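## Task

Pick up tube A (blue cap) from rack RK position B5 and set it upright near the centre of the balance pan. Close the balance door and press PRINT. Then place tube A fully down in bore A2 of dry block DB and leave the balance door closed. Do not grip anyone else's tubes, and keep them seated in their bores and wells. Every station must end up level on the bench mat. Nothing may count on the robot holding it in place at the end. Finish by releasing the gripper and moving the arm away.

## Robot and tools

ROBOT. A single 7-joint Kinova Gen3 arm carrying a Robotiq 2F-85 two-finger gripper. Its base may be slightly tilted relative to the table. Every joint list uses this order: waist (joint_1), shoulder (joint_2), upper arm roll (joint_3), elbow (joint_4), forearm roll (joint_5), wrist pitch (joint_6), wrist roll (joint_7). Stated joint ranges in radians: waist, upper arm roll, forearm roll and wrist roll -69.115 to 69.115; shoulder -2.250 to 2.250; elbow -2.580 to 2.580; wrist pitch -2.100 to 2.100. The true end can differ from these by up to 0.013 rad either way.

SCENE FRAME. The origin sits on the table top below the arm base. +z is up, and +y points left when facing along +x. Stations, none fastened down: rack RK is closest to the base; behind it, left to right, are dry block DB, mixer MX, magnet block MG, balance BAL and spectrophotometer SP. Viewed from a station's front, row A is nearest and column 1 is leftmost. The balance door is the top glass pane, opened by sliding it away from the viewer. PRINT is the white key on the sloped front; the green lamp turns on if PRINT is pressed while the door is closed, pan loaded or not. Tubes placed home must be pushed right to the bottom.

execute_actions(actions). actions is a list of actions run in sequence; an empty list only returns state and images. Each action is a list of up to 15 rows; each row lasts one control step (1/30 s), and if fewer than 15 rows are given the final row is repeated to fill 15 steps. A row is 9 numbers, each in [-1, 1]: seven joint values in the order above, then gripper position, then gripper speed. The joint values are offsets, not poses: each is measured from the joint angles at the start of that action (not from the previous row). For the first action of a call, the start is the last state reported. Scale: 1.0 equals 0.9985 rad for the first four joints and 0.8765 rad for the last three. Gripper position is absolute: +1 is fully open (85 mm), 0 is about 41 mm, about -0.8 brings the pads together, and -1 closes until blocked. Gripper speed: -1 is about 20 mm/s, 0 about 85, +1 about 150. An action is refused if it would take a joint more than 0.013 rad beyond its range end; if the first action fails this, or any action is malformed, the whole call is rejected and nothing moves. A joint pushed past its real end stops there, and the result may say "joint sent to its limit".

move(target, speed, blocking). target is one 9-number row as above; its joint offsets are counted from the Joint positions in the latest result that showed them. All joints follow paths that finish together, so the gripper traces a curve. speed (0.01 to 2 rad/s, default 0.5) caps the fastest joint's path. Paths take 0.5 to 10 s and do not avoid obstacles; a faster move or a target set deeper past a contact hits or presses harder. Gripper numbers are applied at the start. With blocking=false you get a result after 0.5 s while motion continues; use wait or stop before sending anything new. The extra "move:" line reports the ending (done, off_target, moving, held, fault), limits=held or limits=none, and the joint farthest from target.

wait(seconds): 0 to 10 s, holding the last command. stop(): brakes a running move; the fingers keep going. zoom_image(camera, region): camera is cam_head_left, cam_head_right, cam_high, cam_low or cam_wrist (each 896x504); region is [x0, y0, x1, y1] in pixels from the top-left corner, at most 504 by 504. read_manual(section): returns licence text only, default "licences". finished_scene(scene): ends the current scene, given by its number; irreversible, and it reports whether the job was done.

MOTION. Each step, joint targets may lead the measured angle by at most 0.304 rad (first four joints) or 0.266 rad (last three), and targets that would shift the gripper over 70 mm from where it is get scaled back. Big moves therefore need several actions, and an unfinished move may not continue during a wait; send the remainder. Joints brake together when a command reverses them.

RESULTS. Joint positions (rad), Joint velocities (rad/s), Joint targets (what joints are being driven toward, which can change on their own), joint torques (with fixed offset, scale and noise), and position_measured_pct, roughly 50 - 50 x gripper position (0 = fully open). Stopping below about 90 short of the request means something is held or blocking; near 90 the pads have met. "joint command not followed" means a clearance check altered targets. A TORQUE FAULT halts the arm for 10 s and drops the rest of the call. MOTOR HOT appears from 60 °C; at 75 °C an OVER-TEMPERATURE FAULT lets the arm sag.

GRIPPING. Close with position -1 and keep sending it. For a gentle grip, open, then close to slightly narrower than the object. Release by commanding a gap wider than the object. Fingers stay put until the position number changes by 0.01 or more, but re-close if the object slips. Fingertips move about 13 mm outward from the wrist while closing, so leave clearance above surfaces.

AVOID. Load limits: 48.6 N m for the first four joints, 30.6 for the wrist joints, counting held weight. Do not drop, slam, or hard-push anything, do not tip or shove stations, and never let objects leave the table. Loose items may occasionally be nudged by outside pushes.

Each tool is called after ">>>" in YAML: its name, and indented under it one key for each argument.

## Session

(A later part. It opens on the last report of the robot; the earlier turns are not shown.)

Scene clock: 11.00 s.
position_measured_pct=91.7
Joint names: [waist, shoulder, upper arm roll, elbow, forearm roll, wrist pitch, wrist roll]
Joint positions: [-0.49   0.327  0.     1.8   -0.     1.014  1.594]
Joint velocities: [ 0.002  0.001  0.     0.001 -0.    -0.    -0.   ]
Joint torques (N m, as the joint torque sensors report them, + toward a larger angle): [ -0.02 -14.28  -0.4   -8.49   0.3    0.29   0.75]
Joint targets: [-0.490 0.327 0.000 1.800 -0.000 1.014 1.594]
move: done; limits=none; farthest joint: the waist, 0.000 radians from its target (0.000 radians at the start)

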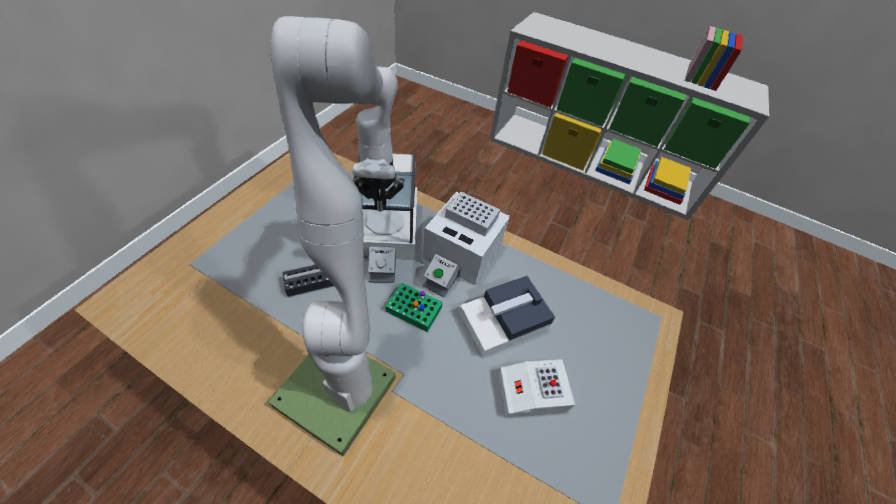

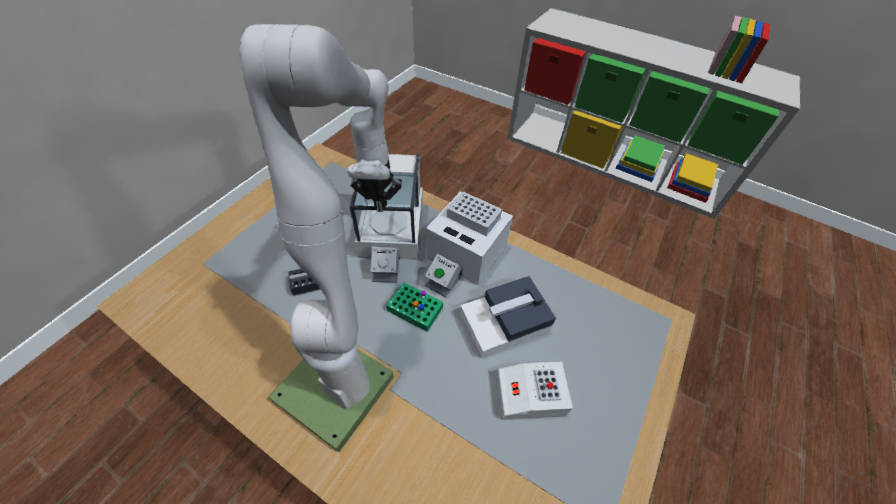

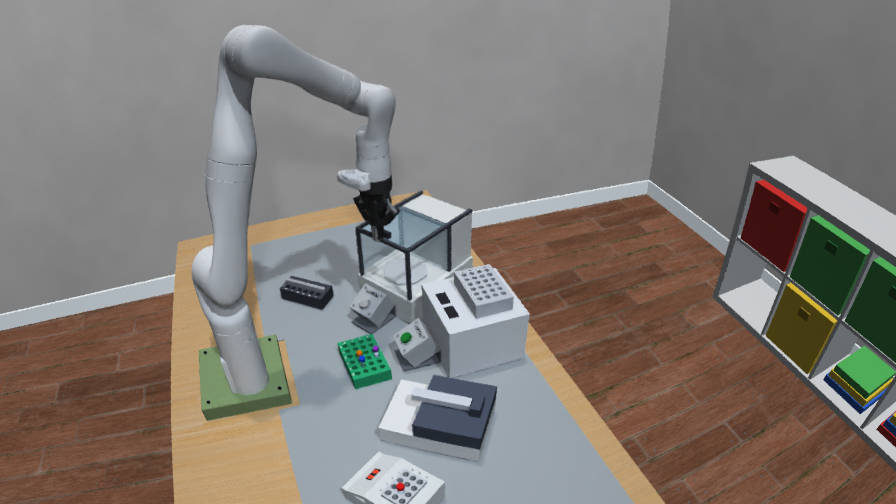

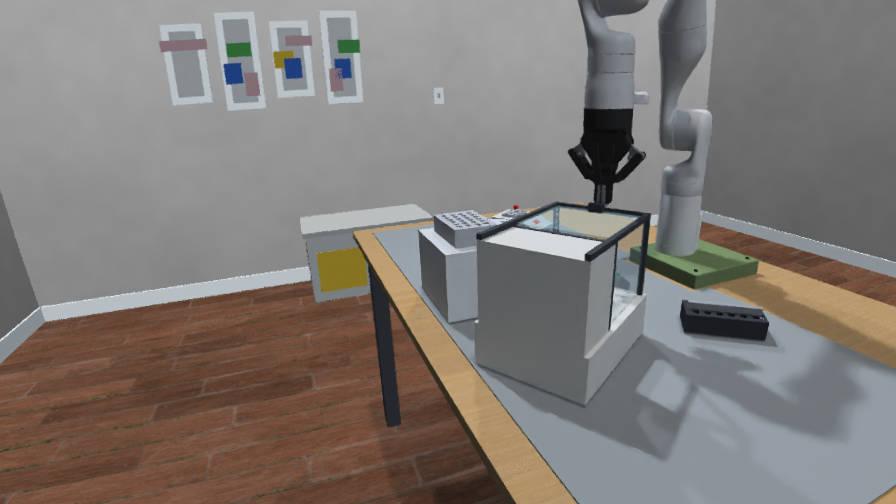

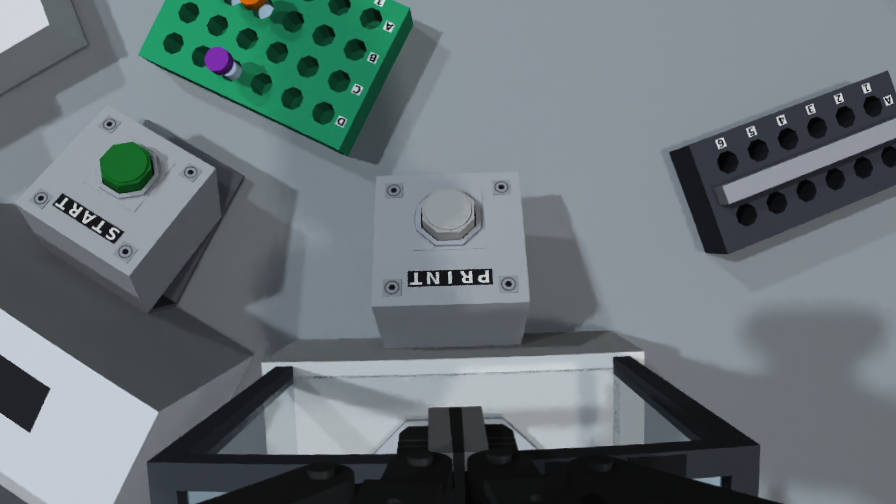

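>>> move:
  target: [-0.0029,0.1368,0,-0.2062,0,0.0797,-0.0035,-1,0]
  speed: 0.22

Scene clock: 12.73 s.
position_measured_pct=91.7
Joint names: [waist, shoulder, upper arm roll, elbow, forearm roll, wrist pitch, wrist roll]
Joint positions: [-0.492  0.463  0.     1.595 -0.     1.085  1.591]
Joint velocities: [ 0.001  0.003  0.    -0.001  0.001 -0.002  0.   ]
Joint torques (N m, as the joint torque sensors report them, + toward a larger angle): [ -0.44 -16.32  -0.52  -9.63   0.21   0.07   0.62]
Joint targets: [-0.492 0.463 0.000 1.594 -0.000 1.084 1.591]
move: done; limits=none; farthest joint: the shoulder, 0.001 radians from its target (0.137 radians at the start)

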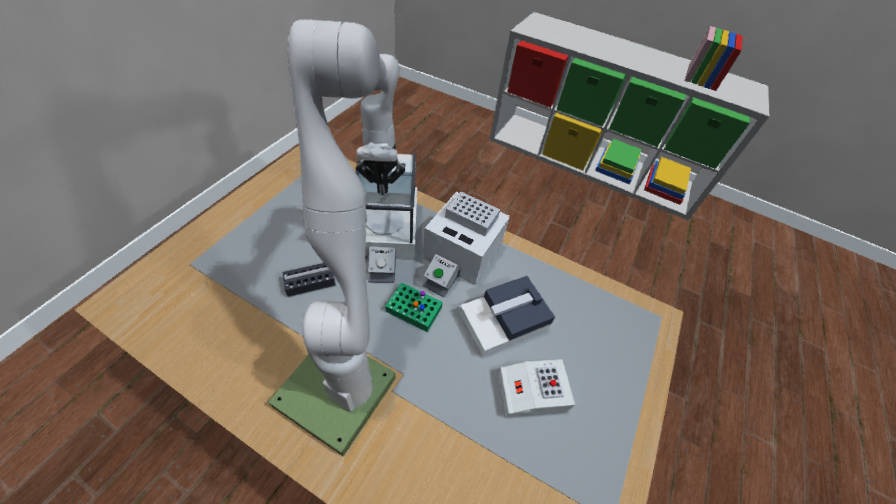

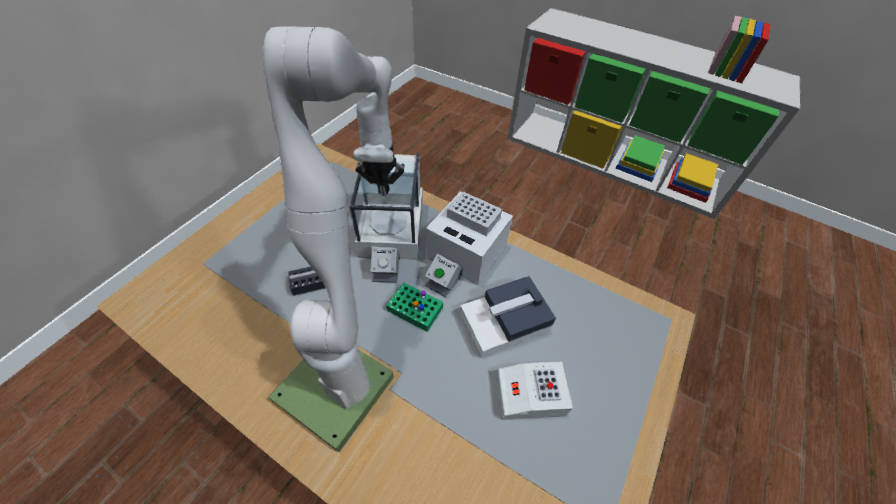

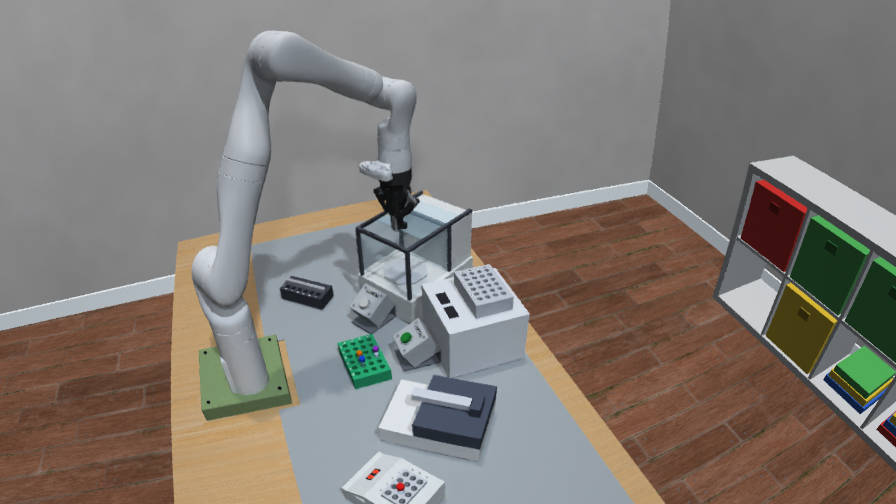

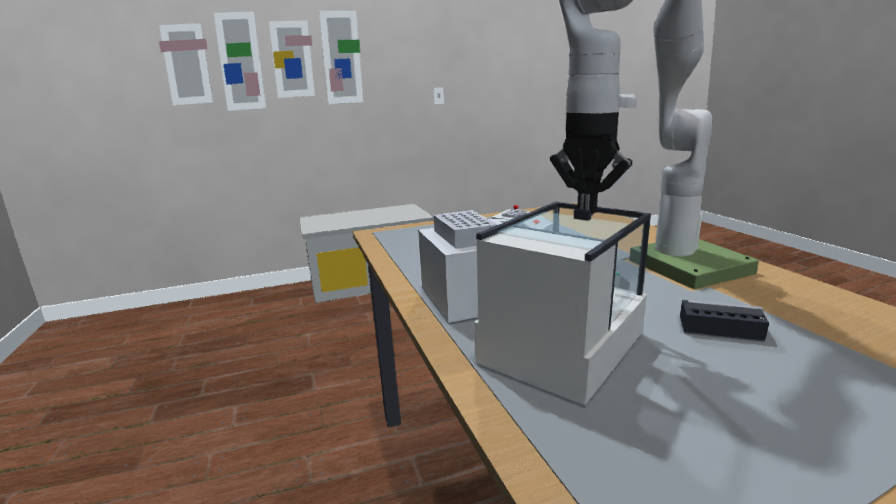

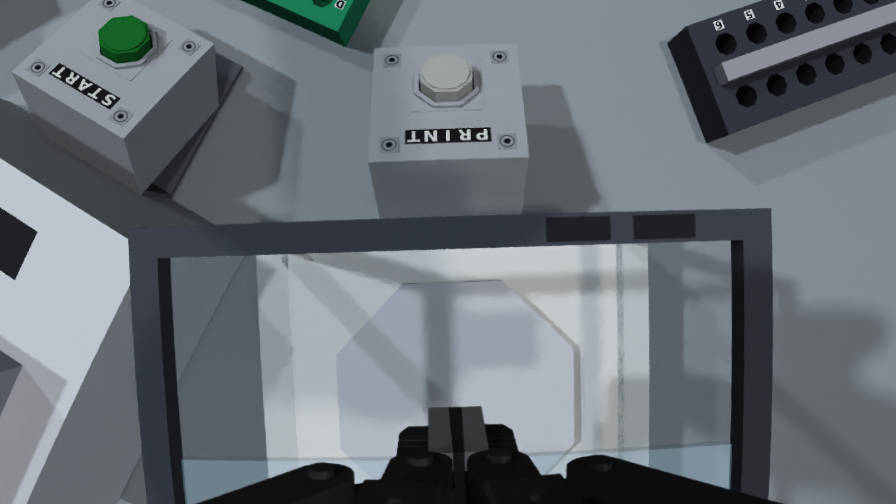

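>>> move:
  target: [-0.0033,0.1317,0,-0.2332,0,0.1141,-0.0029,-1,0]
  speed: 0.28

Scene clock: 14.53 s.
position_measured_pct=91.7
Joint names: [waist, shoulder, upper arm roll, elbow, forearm roll, wrist pitch, wrist roll]
Joint positions: [-0.496  0.594  0.     1.362 -0.     1.185  1.588]
Joint velocities: [ 0.001  0.003  0.    -0.001 -0.002  0.     0.   ]
Joint torques (N m, as the joint torque sensors report them, + toward a larger angle): [ -0.28 -18.93  -0.23  -9.79   0.27  -0.05   0.31]
Joint targets: [-0.496 0.594 0.000 1.362 -0.000 1.185 1.588]
move: done; limits=none; farthest joint: the shoulder, 0.001 radians from its target (0.131 radians at the start)

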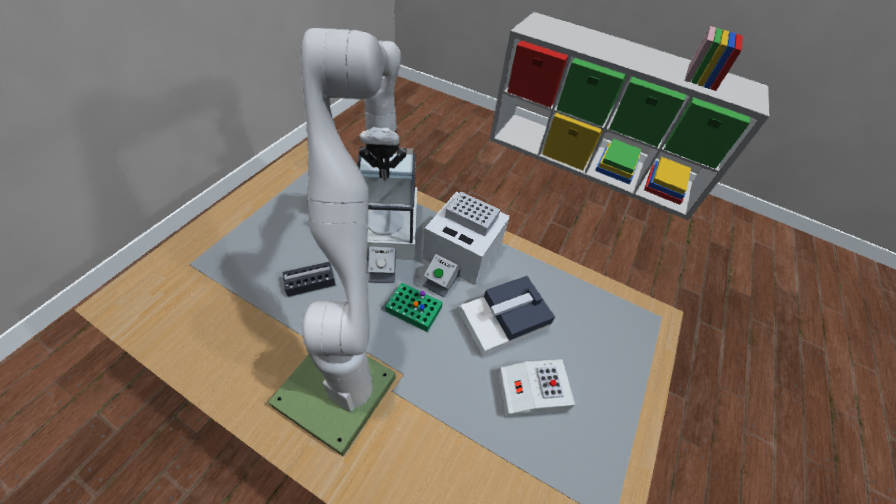

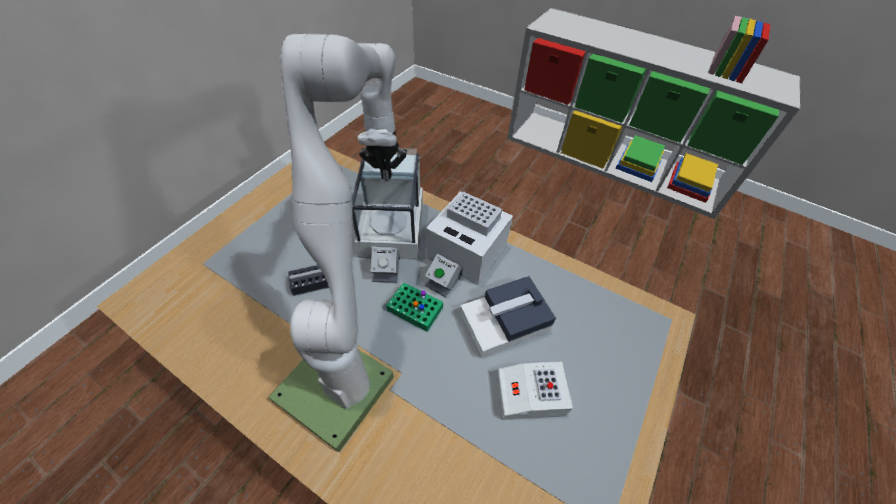

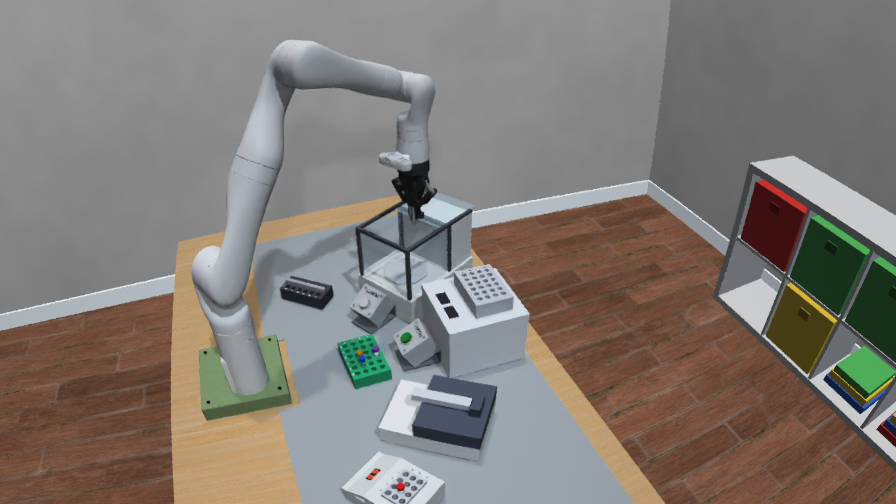

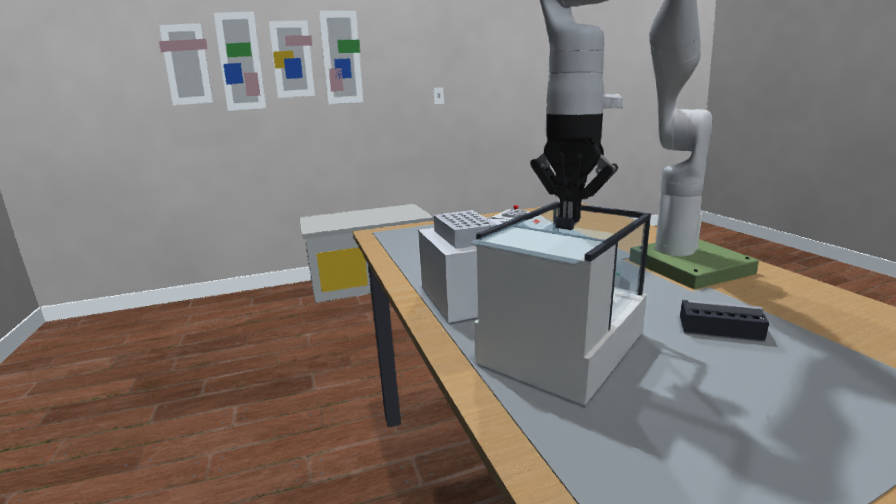

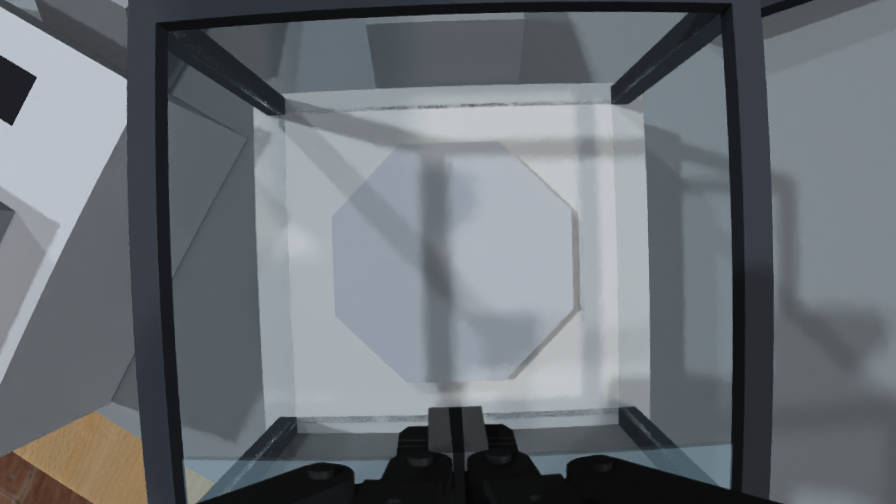

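>>> move:
  target: [0.2163,-0.4446,0,0.6151,0,-0.1936,0.97,-1,0]
  speed: 1.1

Scene clock: 18.20 s.
position_measured_pct=91.7
Joint names: [waist, shoulder, upper arm roll, elbow, forearm roll, wrist pitch, wrist roll]
Joint positions: [-0.28   0.15   0.001  1.977 -0.     1.015  2.439]
Joint velocities: [ 0.001 -0.003 -0.001  0.    -0.    -0.001  0.   ]
Joint torques (N m, as the joint torque sensors report them, + toward a larger angle): [ -0.13 -10.72  -0.52  -8.56   0.29   0.33   0.56]
Joint targets: [-0.280 0.150 0.000 1.977 -0.000 1.015 2.439]
move: done; limits=none; farthest joint: the upper arm roll, 0.001 radians from its target (0.000 radians at the start)

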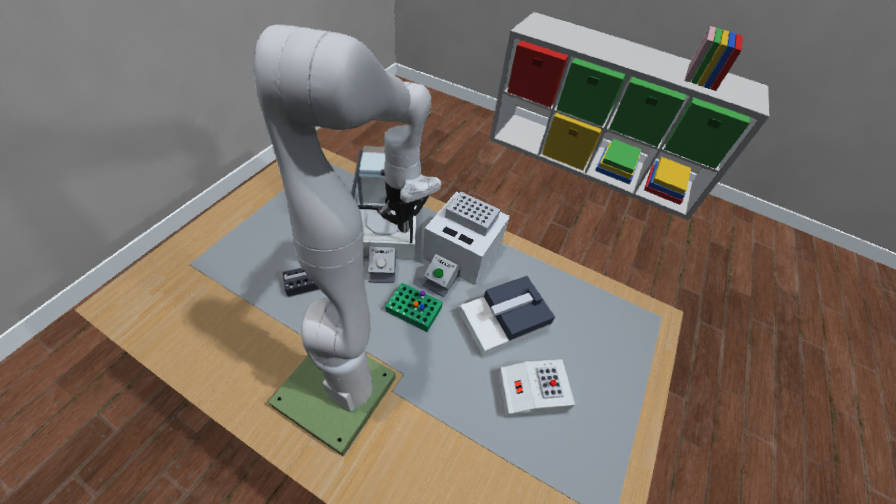

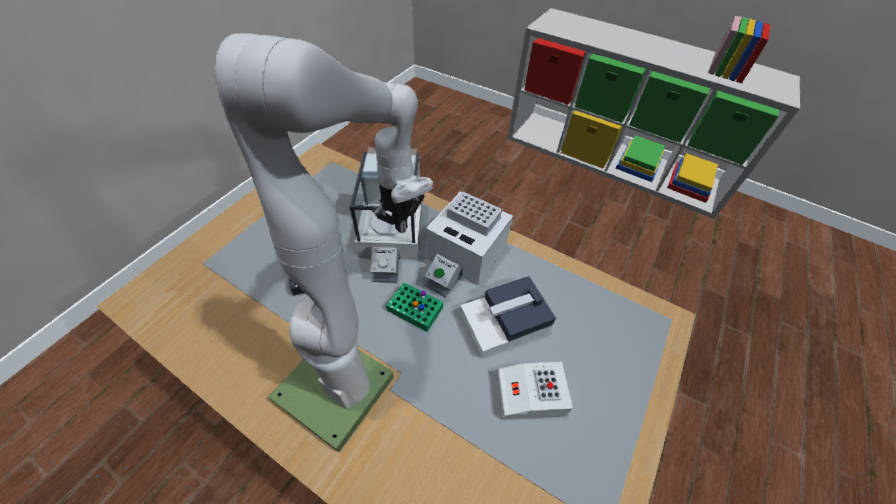

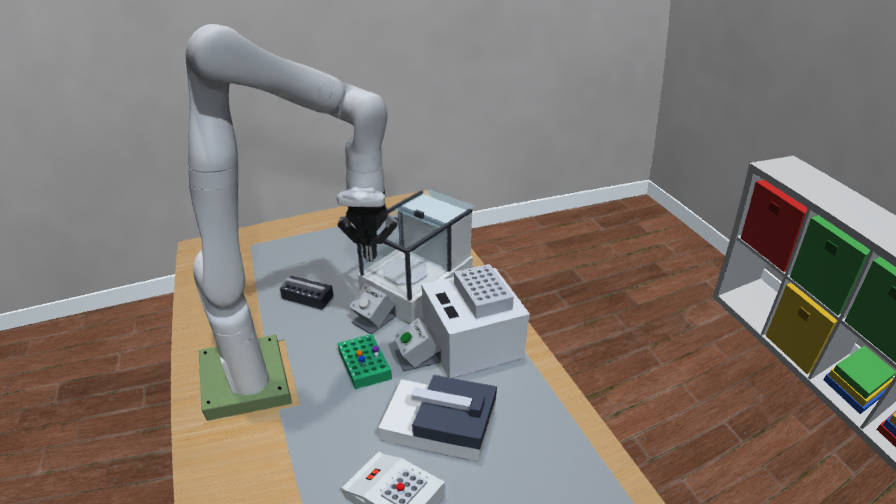

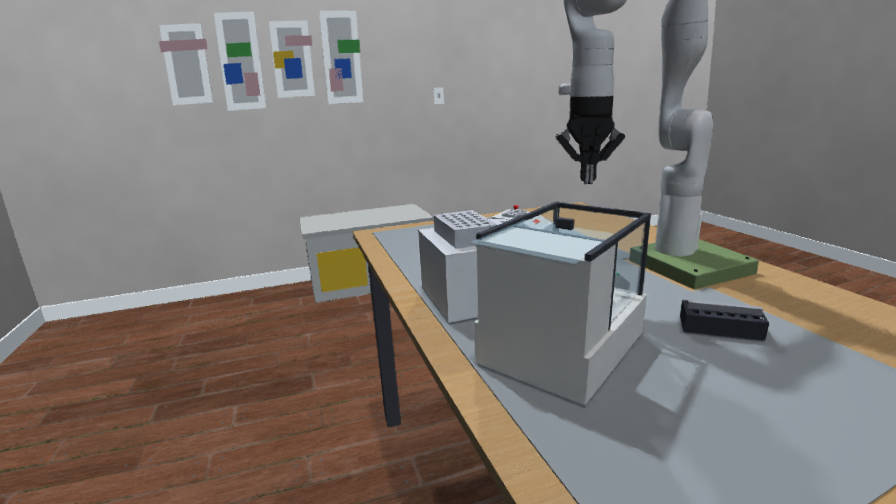

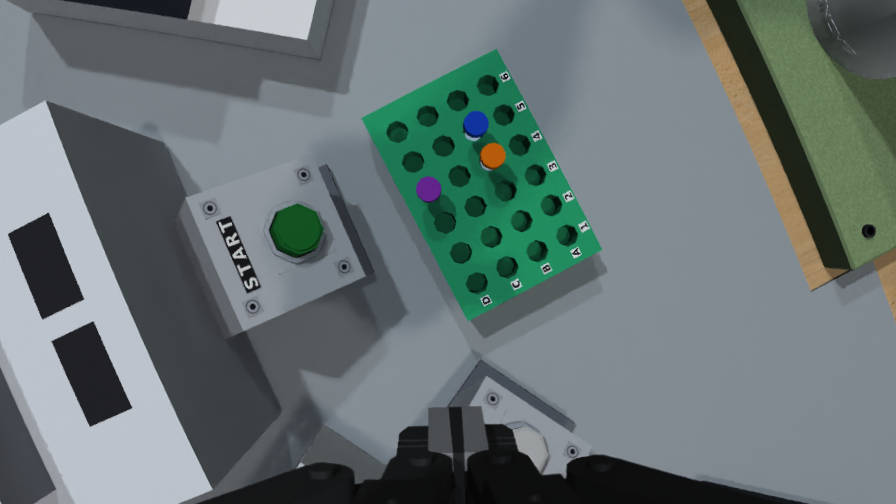

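>>> move:
  target: [0.2848,0.1663,-0.0007,0.4111,0,-0.6583,0.8454,-0.33,0]
  speed: 1.1

>>> zoom_image:
  camera: "cam_wrist"
  region: [300, 250, 620, 504]

Scene clock: 20.47 s.
position_measured_pct=66.7
Joint names: [waist, shoulder, upper arm roll, elbow, forearm roll, wrist pitch, wrist roll]
Joint positions: [ 0.004  0.316 -0.     2.387 -0.     0.438  3.18 ]
Joint velocities: [ 0.004  0.     0.     0.    -0.     0.    -0.   ]
Joint torques (N m, as the joint torque sensors report them, + toward a larger angle): [ -0.33 -10.18  -0.18  -4.66   0.19  -0.06   0.52]
Joint targets: [0.004 0.316 -0.000 2.387 -0.000 0.438 3.180]
move: done; limits=none; farthest joint: the waist, 0.000 radians from its target (0.284 radians at the start)

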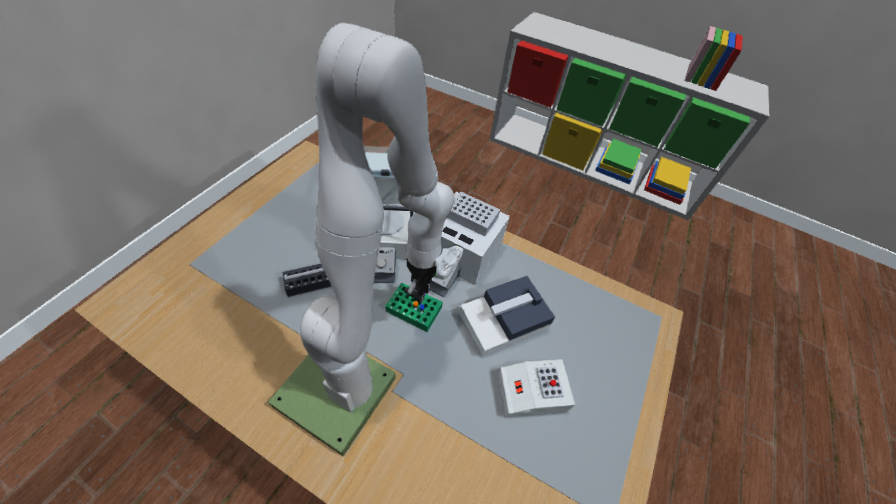

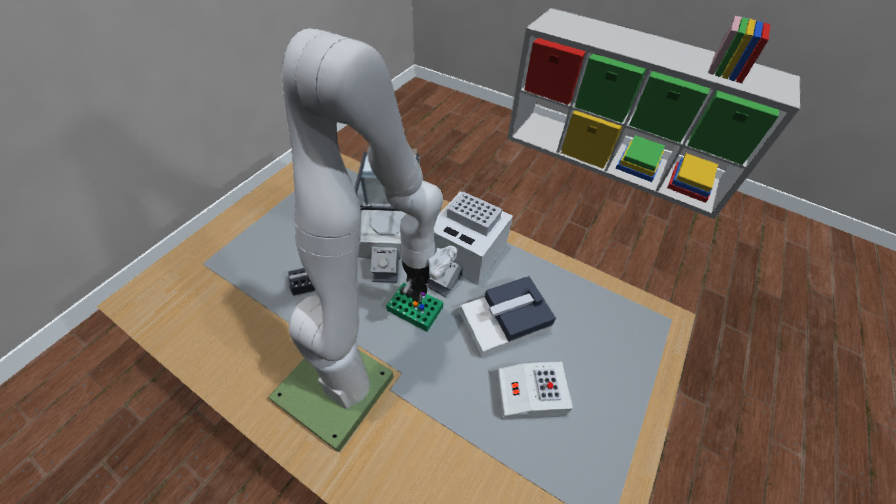

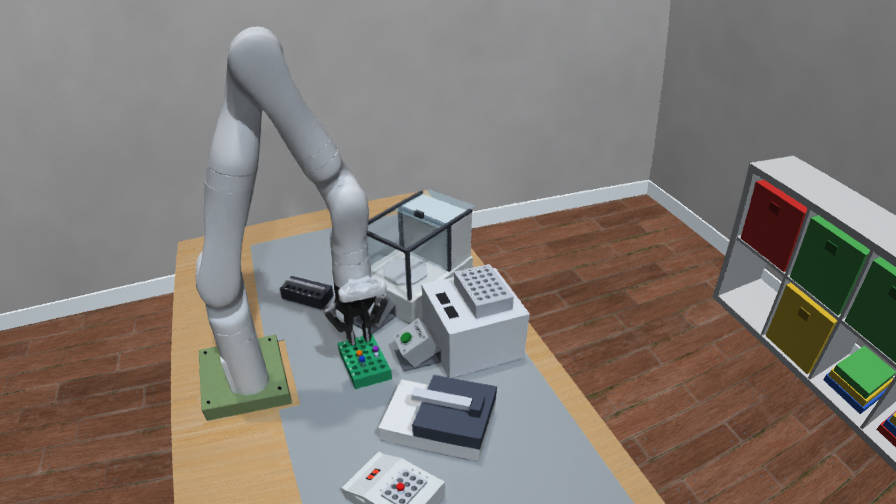

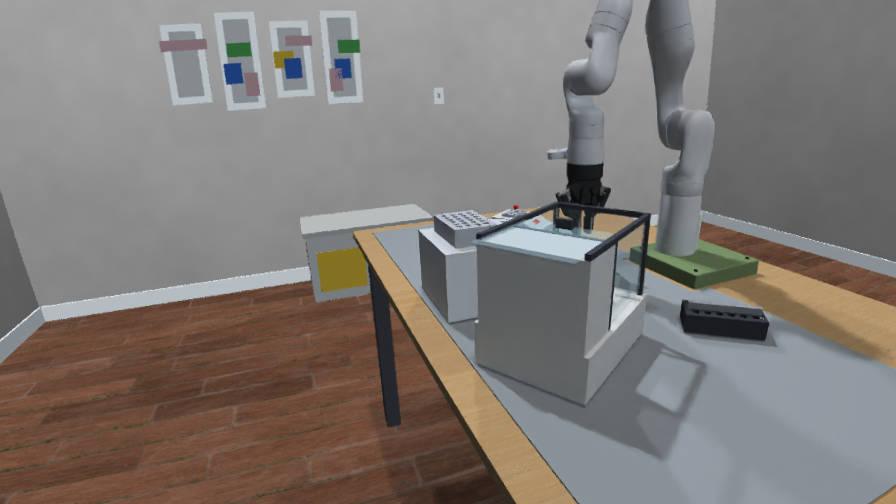

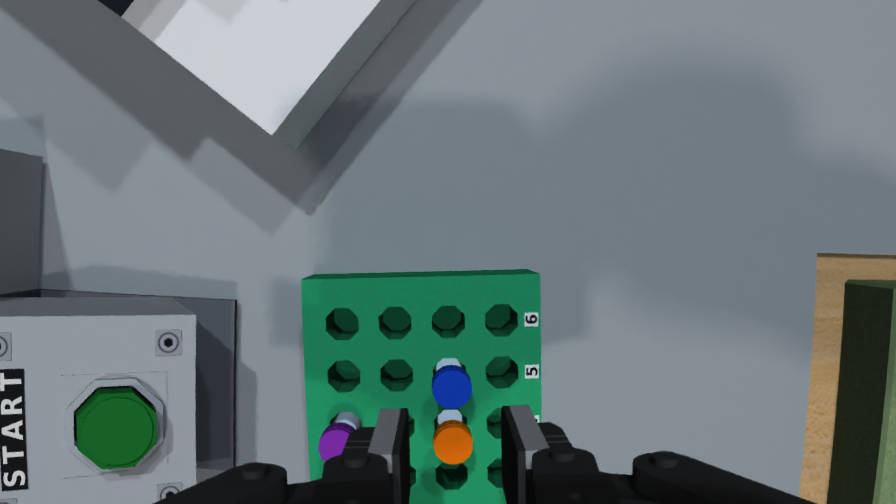

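Region (300, 250, 620, 504) of cam_wrist's 896x504 image, scaled by 1.575; it fills the top 400 rows of this view, and the rest is white.

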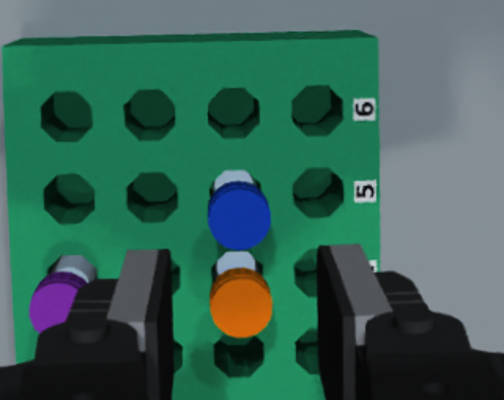

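>>> move:
  target: [0.0188,0.1075,0,0.0314,0,-0.1579,0.0215,-0.33,0]
  speed: 0.4

>>> zoom_image:
  camera: "cam_wrist"
  region: [340, 320, 580, 504]

Scene clock: 22.07 s.
position_measured_pct=66.7
Joint names: [waist, shoulder, upper arm roll, elbow, forearm roll, wrist pitch, wrist roll]
Joint positions: [ 0.023  0.423 -0.     2.419 -0.     0.3    3.199]
Joint velocities: [ 0.001  0.004  0.    -0.001 -0.001 -0.001  0.   ]
Joint torques (N m, as the joint torque sensors report them, + toward a larger angle): [ -0.27 -11.21  -0.06  -3.47   0.23   0.07   0.74]
Joint targets: [0.023 0.423 -0.000 2.419 -0.000 0.300 3.199]
move: done; limits=none; farthest joint: the waist, 0.000 radians from its target (0.018 radians at the start)

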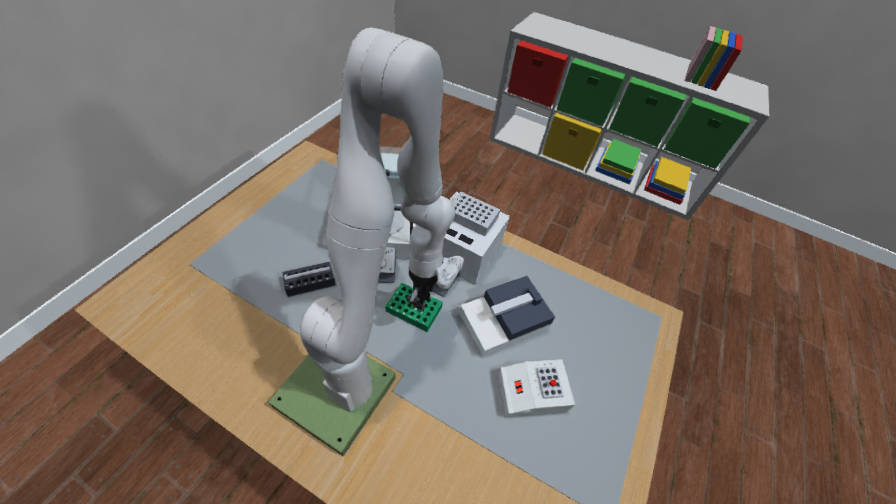

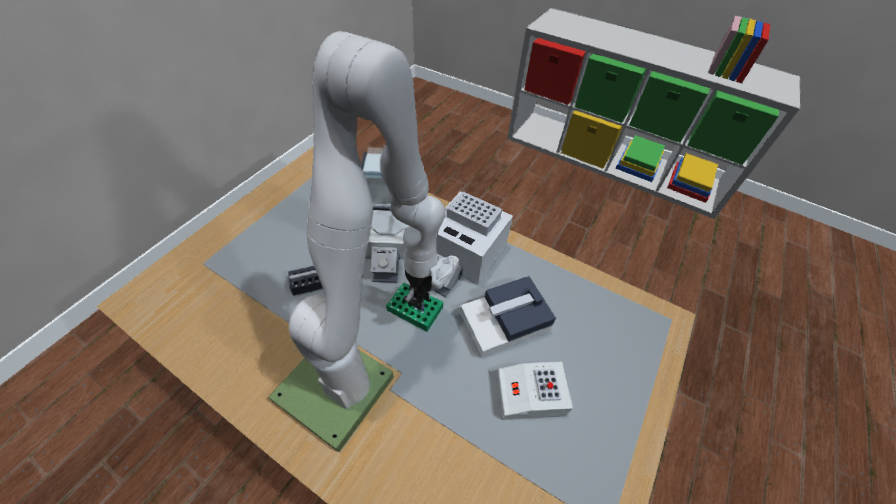

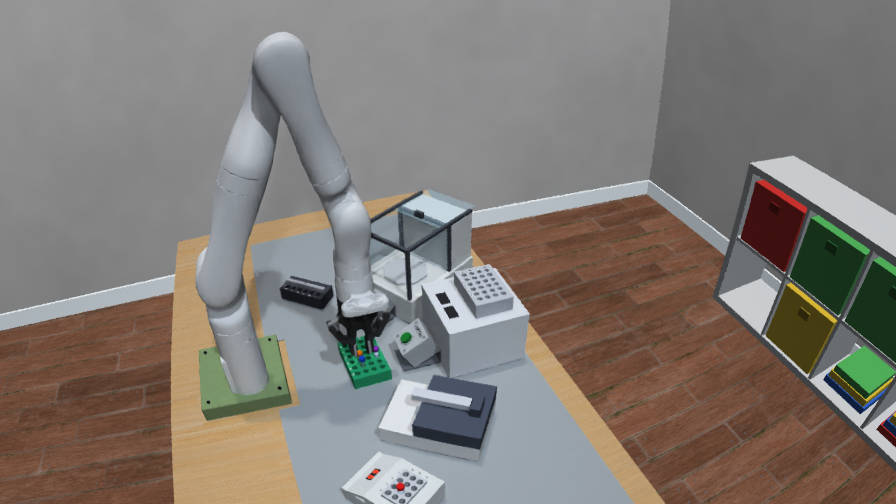

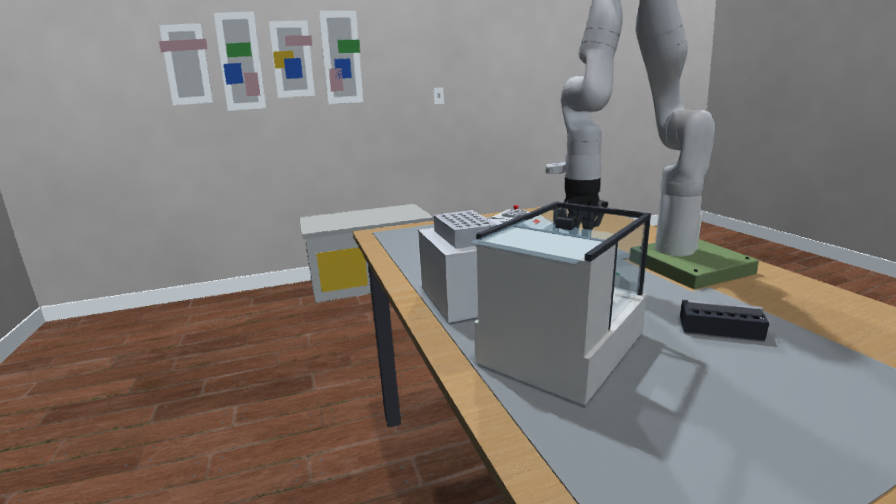

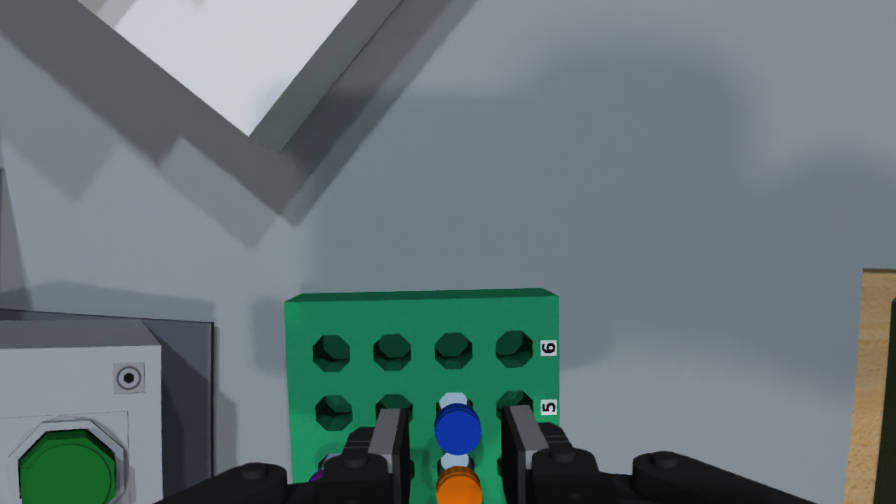

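Region (340, 320, 580, 504) of cam_wrist's 896x504 image, scaled by 2.100; it fills the top 386 rows of this view, and the rest is white.

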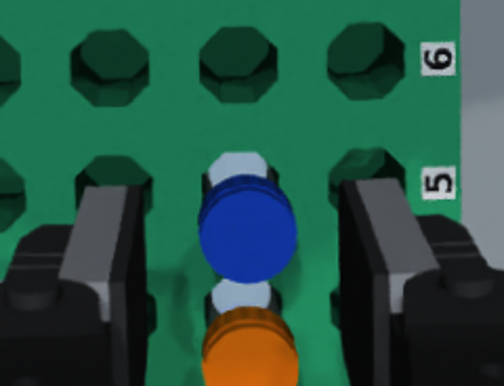

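>>> move:
  target: [0.0038,0.0806,0,0.0217,0,-0.1165,0.0043,-0.33,0]
  speed: 0.25

>>> zoom_image:
  camera: "cam_wrist"
  region: [340, 320, 580, 504]

>>> zoom_image:
  camera: "cam_high"
  region: [320, 310, 420, 395]

Scene clock: 23.50 s.
position_measured_pct=66.7
Joint names: [waist, shoulder, upper arm roll, elbow, forearm roll, wrist pitch, wrist roll]
Joint positions: [ 0.027  0.503 -0.     2.44  -0.     0.198  3.202]
Joint velocities: [ 0.001  0.004  0.001  0.001 -0.     0.    -0.   ]
Joint torques (N m, as the joint torque sensors report them, + toward a larger angle): [ -0.16 -11.35  -0.09  -2.39   0.2    0.26   0.49]
Joint targets: [0.027 0.504 -0.000 2.440 -0.000 0.198 3.202]
move: done; limits=none; farthest joint: the waist, 0.000 radians from its target (0.004 radians at the start)

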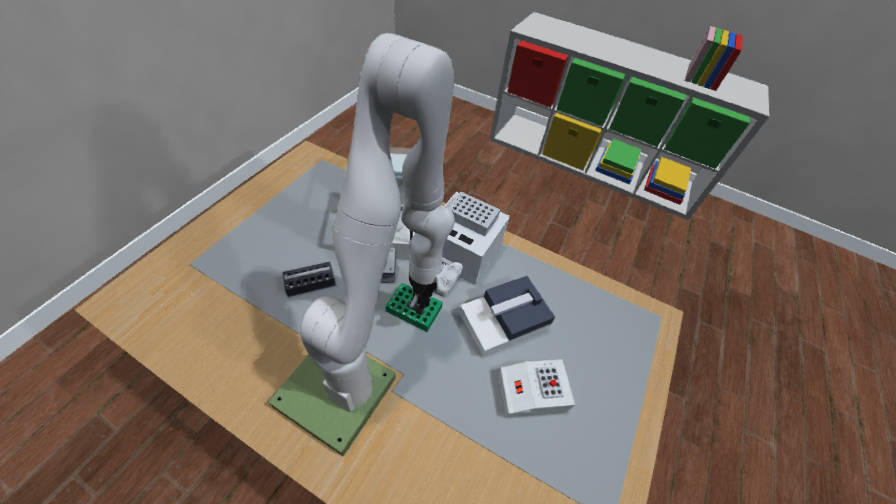

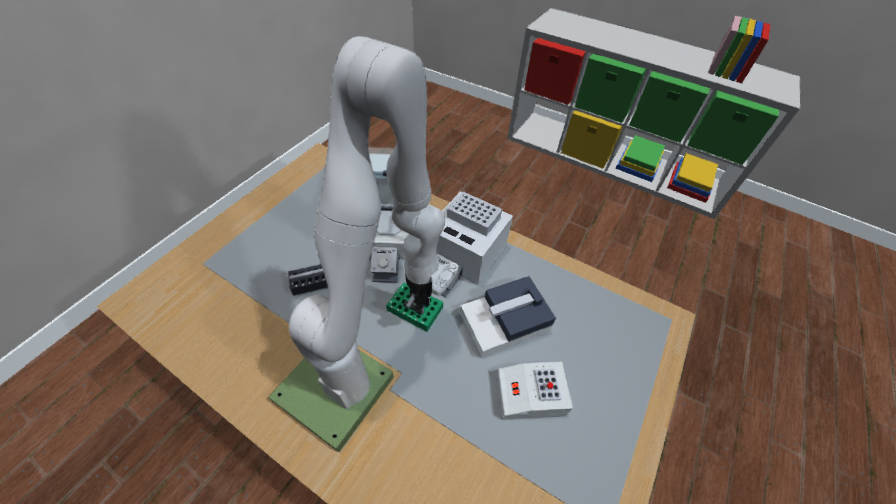

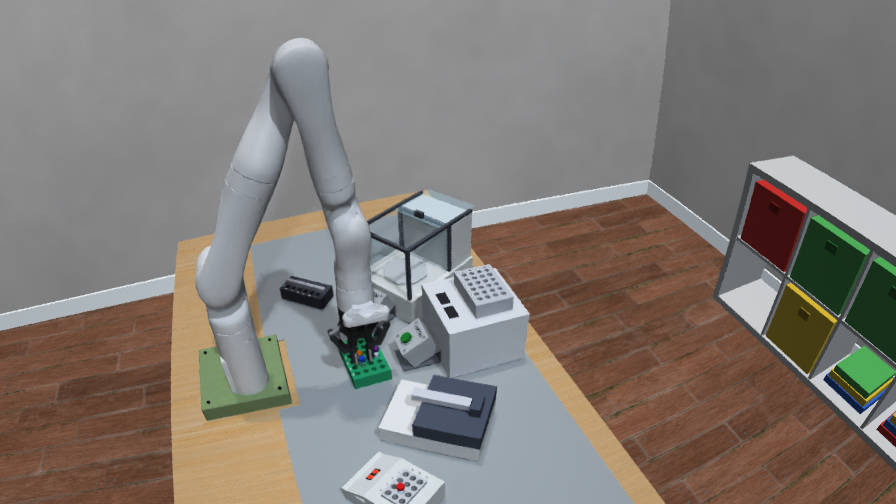

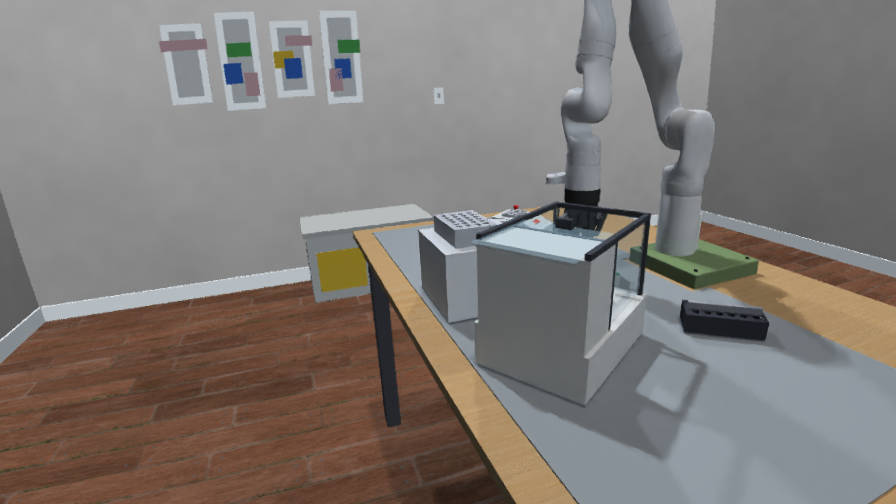

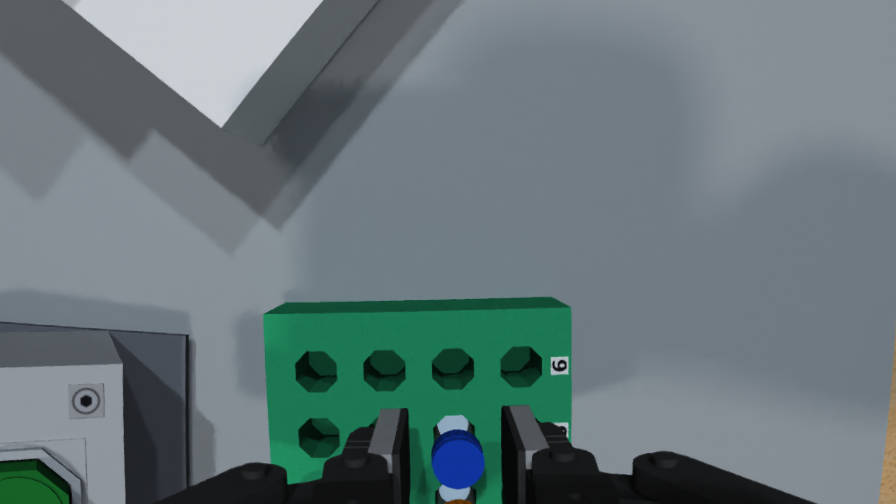

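Region (340, 320, 580, 504) of cam_wrist's 896x504 image, scaled by 2.100; it fills the top 386 rows of this view, and the rest is white.

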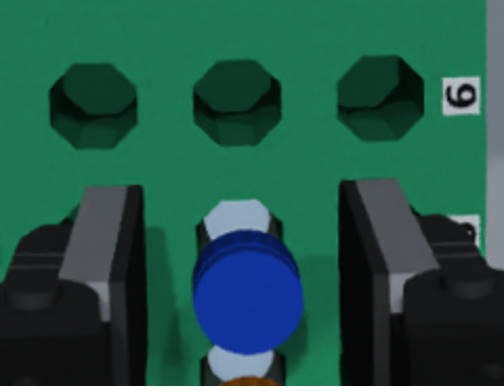

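Region (320, 310, 420, 395) of cam_high's 896x504 image, scaled by 5.040, with more detail than that image has; it fills the top 428 rows of this view, and the rest is white.

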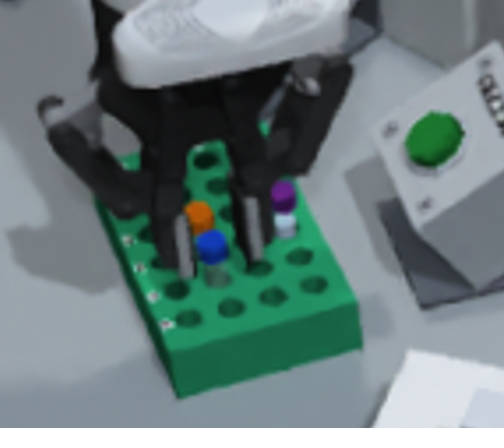

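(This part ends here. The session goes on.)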